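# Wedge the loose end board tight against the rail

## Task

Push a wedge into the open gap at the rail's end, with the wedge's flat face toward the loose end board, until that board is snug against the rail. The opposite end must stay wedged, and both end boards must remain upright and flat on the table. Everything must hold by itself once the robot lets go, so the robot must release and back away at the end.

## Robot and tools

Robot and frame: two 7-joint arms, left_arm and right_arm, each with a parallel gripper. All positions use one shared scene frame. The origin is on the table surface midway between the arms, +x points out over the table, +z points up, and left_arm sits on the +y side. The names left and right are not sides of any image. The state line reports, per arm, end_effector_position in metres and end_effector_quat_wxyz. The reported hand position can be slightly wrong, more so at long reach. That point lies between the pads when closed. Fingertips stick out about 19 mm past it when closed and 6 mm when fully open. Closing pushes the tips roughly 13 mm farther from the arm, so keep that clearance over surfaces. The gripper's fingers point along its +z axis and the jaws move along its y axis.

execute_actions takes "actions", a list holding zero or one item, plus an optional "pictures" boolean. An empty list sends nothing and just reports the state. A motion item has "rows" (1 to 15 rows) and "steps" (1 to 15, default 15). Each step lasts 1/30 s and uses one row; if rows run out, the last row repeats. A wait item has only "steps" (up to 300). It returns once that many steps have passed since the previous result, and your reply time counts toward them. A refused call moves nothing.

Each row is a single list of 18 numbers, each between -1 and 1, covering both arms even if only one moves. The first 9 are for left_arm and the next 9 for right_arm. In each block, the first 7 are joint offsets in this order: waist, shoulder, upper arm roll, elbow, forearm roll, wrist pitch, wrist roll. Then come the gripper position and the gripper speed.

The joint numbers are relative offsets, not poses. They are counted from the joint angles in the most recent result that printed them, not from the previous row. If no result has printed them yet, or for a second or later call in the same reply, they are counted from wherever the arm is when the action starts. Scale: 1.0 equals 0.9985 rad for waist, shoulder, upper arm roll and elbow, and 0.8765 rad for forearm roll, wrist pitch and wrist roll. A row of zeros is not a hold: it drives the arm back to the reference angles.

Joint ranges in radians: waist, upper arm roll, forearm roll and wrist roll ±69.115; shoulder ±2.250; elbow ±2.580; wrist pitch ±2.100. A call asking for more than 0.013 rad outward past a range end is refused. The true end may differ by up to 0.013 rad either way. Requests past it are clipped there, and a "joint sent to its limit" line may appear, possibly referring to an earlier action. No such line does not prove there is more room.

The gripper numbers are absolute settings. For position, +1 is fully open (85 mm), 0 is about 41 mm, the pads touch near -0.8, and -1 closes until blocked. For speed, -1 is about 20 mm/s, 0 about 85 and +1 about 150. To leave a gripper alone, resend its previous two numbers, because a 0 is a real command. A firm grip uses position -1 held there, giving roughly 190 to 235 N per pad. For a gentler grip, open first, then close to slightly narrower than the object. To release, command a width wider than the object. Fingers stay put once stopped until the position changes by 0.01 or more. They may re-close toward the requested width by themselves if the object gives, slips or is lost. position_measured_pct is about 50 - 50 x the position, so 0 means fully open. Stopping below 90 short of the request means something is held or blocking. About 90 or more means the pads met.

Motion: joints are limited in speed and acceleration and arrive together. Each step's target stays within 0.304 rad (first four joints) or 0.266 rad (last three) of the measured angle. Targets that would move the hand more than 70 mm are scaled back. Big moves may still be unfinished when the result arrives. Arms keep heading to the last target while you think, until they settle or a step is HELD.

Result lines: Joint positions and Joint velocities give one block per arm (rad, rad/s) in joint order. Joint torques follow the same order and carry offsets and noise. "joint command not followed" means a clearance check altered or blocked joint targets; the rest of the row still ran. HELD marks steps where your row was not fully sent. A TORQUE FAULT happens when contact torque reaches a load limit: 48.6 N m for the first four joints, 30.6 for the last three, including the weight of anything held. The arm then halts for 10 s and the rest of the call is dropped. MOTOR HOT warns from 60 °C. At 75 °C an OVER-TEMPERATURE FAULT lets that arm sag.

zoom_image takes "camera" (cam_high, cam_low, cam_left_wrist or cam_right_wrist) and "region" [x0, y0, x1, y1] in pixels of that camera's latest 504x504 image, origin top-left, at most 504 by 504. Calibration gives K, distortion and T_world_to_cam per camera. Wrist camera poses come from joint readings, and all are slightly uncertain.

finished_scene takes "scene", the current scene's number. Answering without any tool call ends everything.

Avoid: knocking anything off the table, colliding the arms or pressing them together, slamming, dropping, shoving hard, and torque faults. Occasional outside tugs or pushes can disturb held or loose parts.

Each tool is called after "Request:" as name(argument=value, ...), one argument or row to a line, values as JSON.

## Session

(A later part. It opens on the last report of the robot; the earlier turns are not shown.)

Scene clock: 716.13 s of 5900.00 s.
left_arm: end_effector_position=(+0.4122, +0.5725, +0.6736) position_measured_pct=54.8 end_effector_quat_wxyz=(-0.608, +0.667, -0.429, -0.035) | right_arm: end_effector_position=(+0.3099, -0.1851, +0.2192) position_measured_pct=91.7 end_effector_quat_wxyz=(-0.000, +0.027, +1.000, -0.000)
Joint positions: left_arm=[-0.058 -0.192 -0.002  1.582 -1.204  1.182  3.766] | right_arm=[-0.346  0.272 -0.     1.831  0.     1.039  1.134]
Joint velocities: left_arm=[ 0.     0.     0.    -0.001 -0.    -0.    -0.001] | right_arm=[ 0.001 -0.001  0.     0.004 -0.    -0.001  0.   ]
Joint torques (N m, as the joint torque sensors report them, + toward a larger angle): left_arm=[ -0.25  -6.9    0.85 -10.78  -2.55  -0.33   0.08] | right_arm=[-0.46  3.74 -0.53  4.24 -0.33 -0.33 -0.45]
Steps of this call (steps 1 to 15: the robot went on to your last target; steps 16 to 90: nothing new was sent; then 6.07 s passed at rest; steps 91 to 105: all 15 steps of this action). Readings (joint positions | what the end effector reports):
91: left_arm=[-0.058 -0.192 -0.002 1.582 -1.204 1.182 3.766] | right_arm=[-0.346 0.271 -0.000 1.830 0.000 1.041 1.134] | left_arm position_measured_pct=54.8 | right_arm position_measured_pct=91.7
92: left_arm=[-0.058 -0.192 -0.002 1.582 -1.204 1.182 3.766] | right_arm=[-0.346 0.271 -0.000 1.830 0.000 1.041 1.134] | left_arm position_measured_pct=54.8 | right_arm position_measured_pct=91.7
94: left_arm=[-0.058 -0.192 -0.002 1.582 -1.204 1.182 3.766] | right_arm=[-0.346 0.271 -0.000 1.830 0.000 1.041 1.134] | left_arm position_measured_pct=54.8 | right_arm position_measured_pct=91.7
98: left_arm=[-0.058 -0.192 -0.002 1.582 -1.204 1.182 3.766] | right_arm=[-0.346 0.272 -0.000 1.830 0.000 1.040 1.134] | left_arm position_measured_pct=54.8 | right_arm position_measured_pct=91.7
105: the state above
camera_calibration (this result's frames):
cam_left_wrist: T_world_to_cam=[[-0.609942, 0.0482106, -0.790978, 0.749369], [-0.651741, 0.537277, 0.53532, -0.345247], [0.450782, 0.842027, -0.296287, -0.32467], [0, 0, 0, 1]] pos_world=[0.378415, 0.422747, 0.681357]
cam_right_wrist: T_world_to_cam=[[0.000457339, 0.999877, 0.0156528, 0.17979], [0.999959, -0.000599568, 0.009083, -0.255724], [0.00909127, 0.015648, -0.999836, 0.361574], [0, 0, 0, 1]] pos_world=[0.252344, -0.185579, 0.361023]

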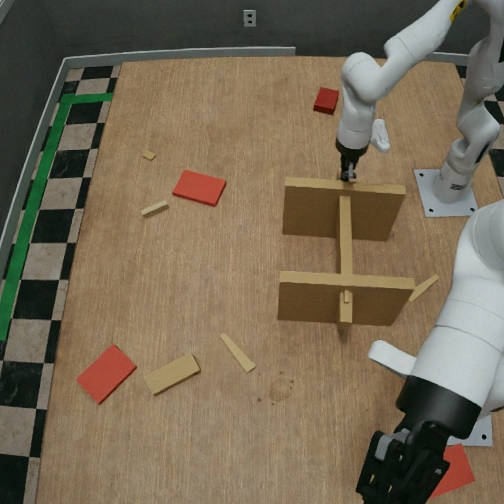

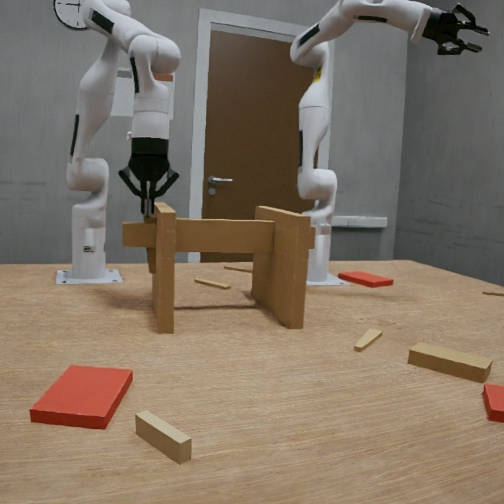

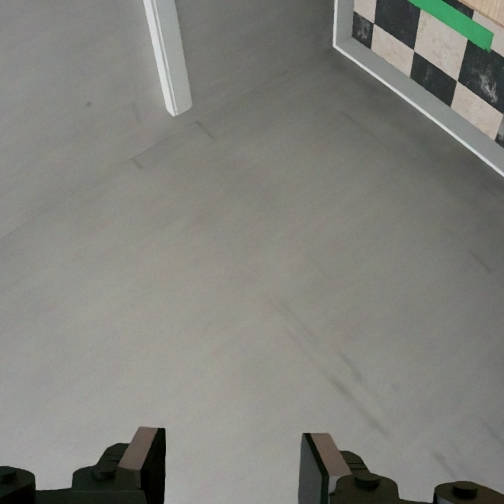

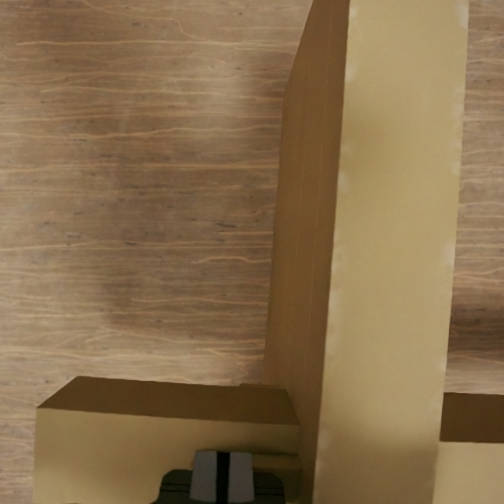

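Request:
execute_actions(
  actions=[
    {"rows": [[0,0,0,0,0,0,0,-0.1,-1, 0,0.0255,0,0.0175,0,0,0,-1,0],[0,0,0,0,0,0,0,-0.1,-1, 0,0.027,0,0.0186,0,0,0,-1,0],[0,0,0,0,0,0,0,-0.1,-1, 0,0.0285,0,0.0197,0,0,0,-1,0],[0,0,0,0,0,0,0,-0.1,-1, 0,0.03,0,0.0208,0,-0.001,0,-1,0],[0,0,0,0,0,0,0,-0.1,-1, 0,0.0315,0,0.022,0,-0.001,0,-1,0],[0,0,0,0,0,0,0,-0.1,-1, 0,0.033,0,0.0232,0,-0.002,0,-1,0],[0,0,0,0,0,0,0,-0.1,-1, 0,0.0345,0,0.0244,0,-0.002,0,-1,0]], "steps": 15},
  ],
  pictures=false,
)

Request:
execute_actions(
  actions=[
    {"rows": [[0,0,0,0,0,0,0,-0.1,-1, 0,0.028,0,0.02,0,0,0,-1,0],[0,0,0,0,0,0,0,-0.1,-1, 0,0.022,0,0.016,0,0,0,-1,0],[0,0,0,0,0,0,0,-0.1,-1, 0,0.016,0,0.012,0,0,0,-1,0],[0,0,0,0,0,0,0,-0.1,-1, 0,0.01,0,0.008,0,0,0,-1,0],[0,0,0,0,0,0,0,-0.1,-1, 0,0.005,0,0.004,0,0,0,-1,0],[0,0,0,0,0,0,0,-0.1,-1, 0,0,0,0,0,0,0,-1,0],[0,0,0,0,0,0,0,-0.1,-1, 0,-0.006,0,-0.01,0,0.018,0,-1,0],[0,0,0,0,0,0,0,-0.1,-1, 0,-0.012,0,-0.02,0,0.036,0,-1,0],[0,0,0,0,0,0,0,-0.1,-1, 0,-0.02,0,-0.034,0,0.061,0,-1,0],[0,0,0,0,0,0,0,-0.1,-1, 0,-0.03,0,-0.054,0,0.096,0,-1,0],[0,0,0,0,0,0,0,-0.1,-1, 0,-0.04,0,-0.075,0,0.131,0,-1,0],[0,0,0,0,0,0,0,-0.1,-1, 0,-0.05,0,-0.1,0,0.171,0,-1,0],[0,0,0,0,0,0,0,-0.1,-1, 0,-0.062,0,-0.13,0,0.219,0,-1,0]], "steps": 15},
  ],
  pictures=false,
)

Request:
execute_actions(
  actions=[
    {"rows": [[0,0,0,0,0,0,0,-0.1,-1, 0,-0.03,0,-0.08,0,0.12,0,-1,0],[0,0,0,0,0,0,0,-0.1,-1, 0,-0.05,0,-0.14,0,0.2,0,-1,0],[0,0,0,0,0,0,0,-0.1,-1, 0,-0.05,0,-0.14,0,0.2,0,-1,0],[0,0,0,0,0,0,0,-0.1,-1, 0.1,-0.07,0,-0.16,0,0.24,0,-1,0],[0,0,0,0,0,0,0,-0.1,-1, 0.5,-0.15,0,-0.2,0,0.3,0,-1,0]], "steps": 15},
  ],
  pictures=false,
)

Request:
execute_actions(
  actions=[
    {"steps": 25},
  ],
)

Scene clock: 737.20 s of 5900.00 s.
left_arm: end_effector_position=(+0.4122, +0.5725, +0.6736) position_measured_pct=54.8 end_effector_quat_wxyz=(-0.608, +0.667, -0.429, -0.035) | right_arm: end_effector_position=(+0.3097, -0.1852, +0.2184) position_measured_pct=91.7 end_effector_quat_wxyz=(-0.001, +0.028, +1.000, -0.000)
Joint positions: left_arm=[-0.058 -0.192 -0.002  1.582 -1.204  1.182  3.766] | right_arm=[-0.347  0.273  0.     1.833  0.     1.037  1.133]
Joint velocities: left_arm=[-0.     0.     0.    -0.     0.001  0.     0.   ] | right_arm=[ 0.    -0.     0.001  0.001 -0.     0.001 -0.   ]
Joint torques (N m, as the joint torque sensors report them, + toward a larger angle): left_arm=[ -0.35  -6.87   0.81 -10.81  -2.6   -0.39   0.18] | right_arm=[ 0.25 11.05 -0.28  9.65 -0.19  0.07 -0.55]
Steps of this call (steps 1 to 15: the robot went on to your last target; steps 16 to 90: nothing new was sent; then 17.57 s passed at rest; steps 91 to 105: all 15 steps of this action). Readings (joint positions | what the end effector reports):
91: left_arm=[-0.058 -0.192 -0.002 1.582 -1.204 1.182 3.766] | right_arm=[-0.346 0.272 0.000 1.832 0.000 1.039 1.133] | left_arm position_measured_pct=54.8 | right_arm position_measured_pct=91.7
92: left_arm=[-0.058 -0.192 -0.002 1.582 -1.204 1.182 3.766] | right_arm=[-0.346 0.273 0.000 1.832 0.000 1.039 1.133] | left_arm position_measured_pct=54.8 | right_arm position_measured_pct=91.7
94: left_arm=[-0.058 -0.192 -0.002 1.582 -1.204 1.182 3.766] | right_arm=[-0.346 0.273 0.000 1.832 0.000 1.039 1.133] | left_arm position_measured_pct=54.8 | right_arm position_measured_pct=91.7
98: left_arm=[-0.058 -0.192 -0.002 1.582 -1.204 1.182 3.766] | right_arm=[-0.346 0.273 0.000 1.832 0.000 1.038 1.133] | left_arm position_measured_pct=54.8 | right_arm position_measured_pct=91.7
105: the state above

Scene clock: 737.70 s of 5900.00 s.
left_arm: end_effector_position=(+0.4122, +0.5725, +0.6736) position_measured_pct=54.8 end_effector_quat_wxyz=(-0.608, +0.667, -0.429, -0.035) | right_arm: end_effector_position=(+0.3105, -0.1849, +0.2615) position_measured_pct=91.7 end_effector_quat_wxyz=(-0.000, +0.028, +1.000, -0.000)
Joint positions: left_arm=[-0.058 -0.192 -0.002  1.582 -1.204  1.182  3.766] | right_arm=[-0.347  0.227  0.     1.742  0.     1.173  1.133]
Joint velocities: left_arm=[-0.     0.001  0.    -0.001  0.    -0.    -0.002] | right_arm=[ 0.    -0.197 -0.    -0.481 -0.     0.684 -0.   ]
Joint torques (N m, as the joint torque sensors report them, + toward a larger angle): left_arm=[ -0.17  -6.91   0.84 -10.66  -2.41  -0.32   0.18] | right_arm=[  0.54 -11.47  -0.19  -7.51  -0.04  -0.37  -0.23]
Steps of this call (steps 1 to 15: all 15 steps of this action). Readings (joint positions | what the end effector reports):
1: left_arm=[-0.058 -0.192 -0.002 1.582 -1.204 1.182 3.766] | right_arm=[-0.347 0.272 0.000 1.833 0.000 1.037 1.133] | left_arm position_measured_pct=54.8 | right_arm position_measured_pct=91.7
2: left_arm=[-0.058 -0.192 -0.002 1.582 -1.204 1.182 3.766] | right_arm=[-0.347 0.271 0.000 1.833 0.000 1.036 1.133] | left_arm position_measured_pct=54.8 | right_arm position_measured_pct=91.7
4: left_arm=[-0.058 -0.192 -0.002 1.582 -1.204 1.182 3.766] | right_arm=[-0.347 0.270 0.000 1.834 0.000 1.035 1.133] | left_arm position_measured_pct=54.8 | right_arm position_measured_pct=91.7
8: left_arm=[-0.058 -0.192 -0.002 1.582 -1.204 1.182 3.766] | right_arm=[-0.347 0.266 0.000 1.830 0.000 1.042 1.133] | left_arm position_measured_pct=54.8 | right_arm position_measured_pct=91.7
15: the state above

Scene clock: 738.20 s of 5900.00 s.
left_arm: end_effector_position=(+0.4122, +0.5725, +0.6736) position_measured_pct=54.8 end_effector_quat_wxyz=(-0.608, +0.667, -0.429, -0.035) | right_arm: end_effector_position=(+0.3240, -0.2840, +0.3559) position_measured_pct=91.7 end_effector_quat_wxyz=(+0.029, +0.157, +0.987, +0.008)
Joint positions: left_arm=[-0.058 -0.192 -0.002  1.582 -1.204  1.182  3.766] | right_arm=[-0.085  0.115 -0.     1.571 -0.     1.395  1.133]
Joint velocities: left_arm=[-0.     0.     0.     0.001 -0.    -0.    -0.   ] | right_arm=[ 0.928 -0.148 -0.001 -0.12   0.001  0.164  0.   ]
Joint torques (N m, as the joint torque sensors report them, + toward a larger angle): left_arm=[ -0.28  -6.79   0.99 -10.89  -2.62  -0.29   0.18] | right_arm=[  0.47 -11.59   0.04  -8.86  -0.02  -0.06  -0.37]
Steps of this call (steps 1 to 15: all 15 steps of this action). Readings (joint positions | what the end effector reports):
1: left_arm=[-0.058 -0.192 -0.002 1.582 -1.204 1.182 3.766] | right_arm=[-0.347 0.221 0.000 1.727 0.000 1.194 1.133] | left_arm position_measured_pct=54.8 | right_arm position_measured_pct=91.7
2: left_arm=[-0.058 -0.192 -0.002 1.582 -1.204 1.182 3.766] | right_arm=[-0.347 0.215 0.000 1.710 0.000 1.217 1.133] | left_arm position_measured_pct=54.8 | right_arm position_measured_pct=91.7
4: left_arm=[-0.058 -0.192 -0.002 1.582 -1.204 1.182 3.766] | right_arm=[-0.346 0.199 0.000 1.667 -0.000 1.270 1.133] | left_arm position_measured_pct=54.8 | right_arm position_measured_pct=91.7
8: left_arm=[-0.058 -0.192 -0.002 1.582 -1.204 1.182 3.766] | right_arm=[-0.294 0.162 -0.002 1.610 -0.001 1.343 1.133] | left_arm position_measured_pct=54.8 | right_arm position_measured_pct=91.7
15: the state above

Scene clock: 739.03 s of 5900.00 s.
left_arm: end_effector_position=(+0.4122, +0.5725, +0.6736) position_measured_pct=54.8 end_effector_quat_wxyz=(-0.608, +0.667, -0.429, -0.035) | right_arm: end_effector_position=(+0.3125, -0.3734, +0.3787) position_measured_pct=91.7 end_effector_quat_wxyz=(+0.042, +0.273, +0.961, +0.007)
Joint positions: left_arm=[-0.058 -0.192 -0.002  1.582 -1.204  1.182  3.766] | right_arm=[0.153 0.077 0.    1.542 0.    1.436 1.133]
Joint velocities: left_arm=[-0.     0.001  0.     0.001  0.     0.     0.001] | right_arm=[ 0.001 -0.    -0.    -0.    -0.     0.001  0.   ]
Joint torques (N m, as the joint torque sensors report them, + toward a larger angle): left_arm=[ -0.24  -6.94   0.91 -10.83  -2.46  -0.25   0.1 ] | right_arm=[  0.22 -10.07  -0.17  -9.53  -0.23  -0.36  -0.37]
Steps of this call (steps 1 to 25: the robot went on to your last target). Readings (joint positions | what the end effector reports):
1: left_arm=[-0.058 -0.192 -0.002 1.582 -1.204 1.182 3.766] | right_arm=[-0.054 0.110 -0.000 1.567 -0.000 1.401 1.133] | left_arm position_measured_pct=54.8 | right_arm position_measured_pct=91.7
2: left_arm=[-0.058 -0.192 -0.002 1.582 -1.204 1.182 3.766] | right_arm=[-0.023 0.105 -0.000 1.564 -0.000 1.406 1.133] | left_arm position_measured_pct=54.8 | right_arm position_measured_pct=91.7
4: left_arm=[-0.058 -0.192 -0.002 1.582 -1.204 1.182 3.766] | right_arm=[0.039 0.095 0.000 1.556 0.000 1.416 1.133] | left_arm position_measured_pct=54.8 | right_arm position_measured_pct=91.7
8: left_arm=[-0.058 -0.192 -0.002 1.582 -1.204 1.182 3.766] | right_arm=[0.125 0.081 0.002 1.545 0.001 1.432 1.133] | left_arm position_measured_pct=54.8 | right_arm position_measured_pct=91.7
25: the state above
camera_calibration (this result's frames):
cam_left_wrist: T_world_to_cam=[[-0.609946, 0.0482124, -0.790975, 0.749368], [-0.651737, 0.537277, 0.535324, -0.345249], [0.450782, 0.842027, -0.296288, -0.324671], [0, 0, 0, 1]] pos_world=[0.378418, 0.422747, 0.681355]
cam_right_wrist: T_world_to_cam=[[0.47647, 0.877882, 0.0479457, 0.159061], [0.873339, -0.478876, 0.0892013, -0.429189], [0.101268, -0.000628946, -0.994859, 0.487281], [0, 0, 0, 1]] pos_world=[0.249693, -0.344858, 0.515433]

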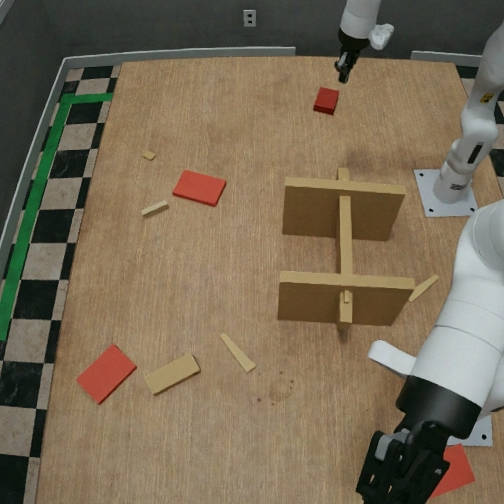

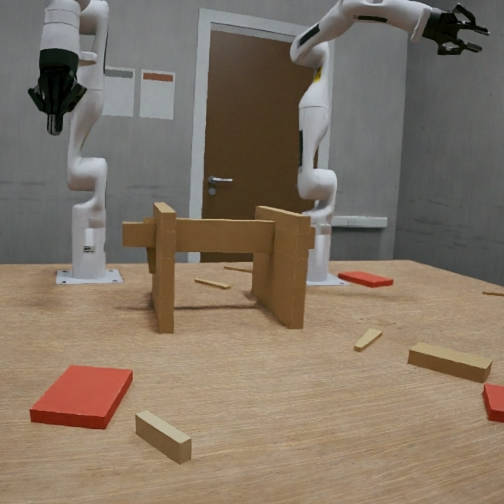

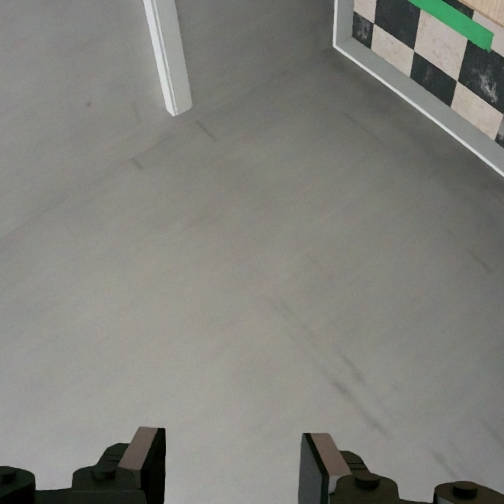

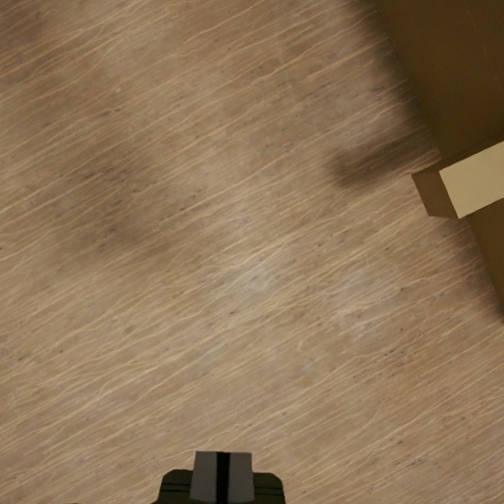

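Request:
zoom_image(
  camera="cam_low",
  region=[110, 190, 330, 345],
)

Request:
zoom_image(
  camera="cam_high",
  region=[270, 160, 430, 340],
)

Region (110, 190, 330, 345) of cam_low's 504x504 image, scaled by 2.291, with more detail than that image has; it fills the top 355 rows of this view, and the rest is white.

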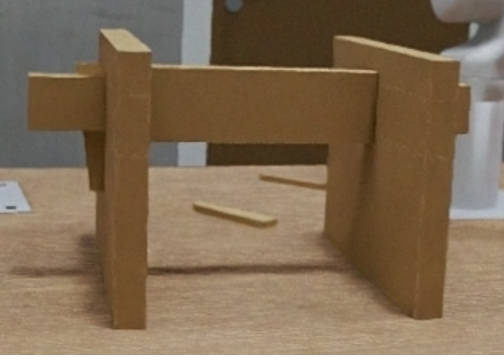

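Region (270, 160, 430, 340) of cam_high's 504x504 image, scaled by 2.800, with more detail than that image has.

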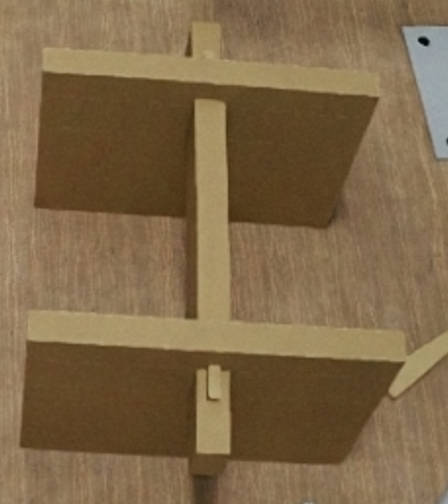

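Request:
finished_scene(
  scene=1,
)

The scene is finished: the task was done.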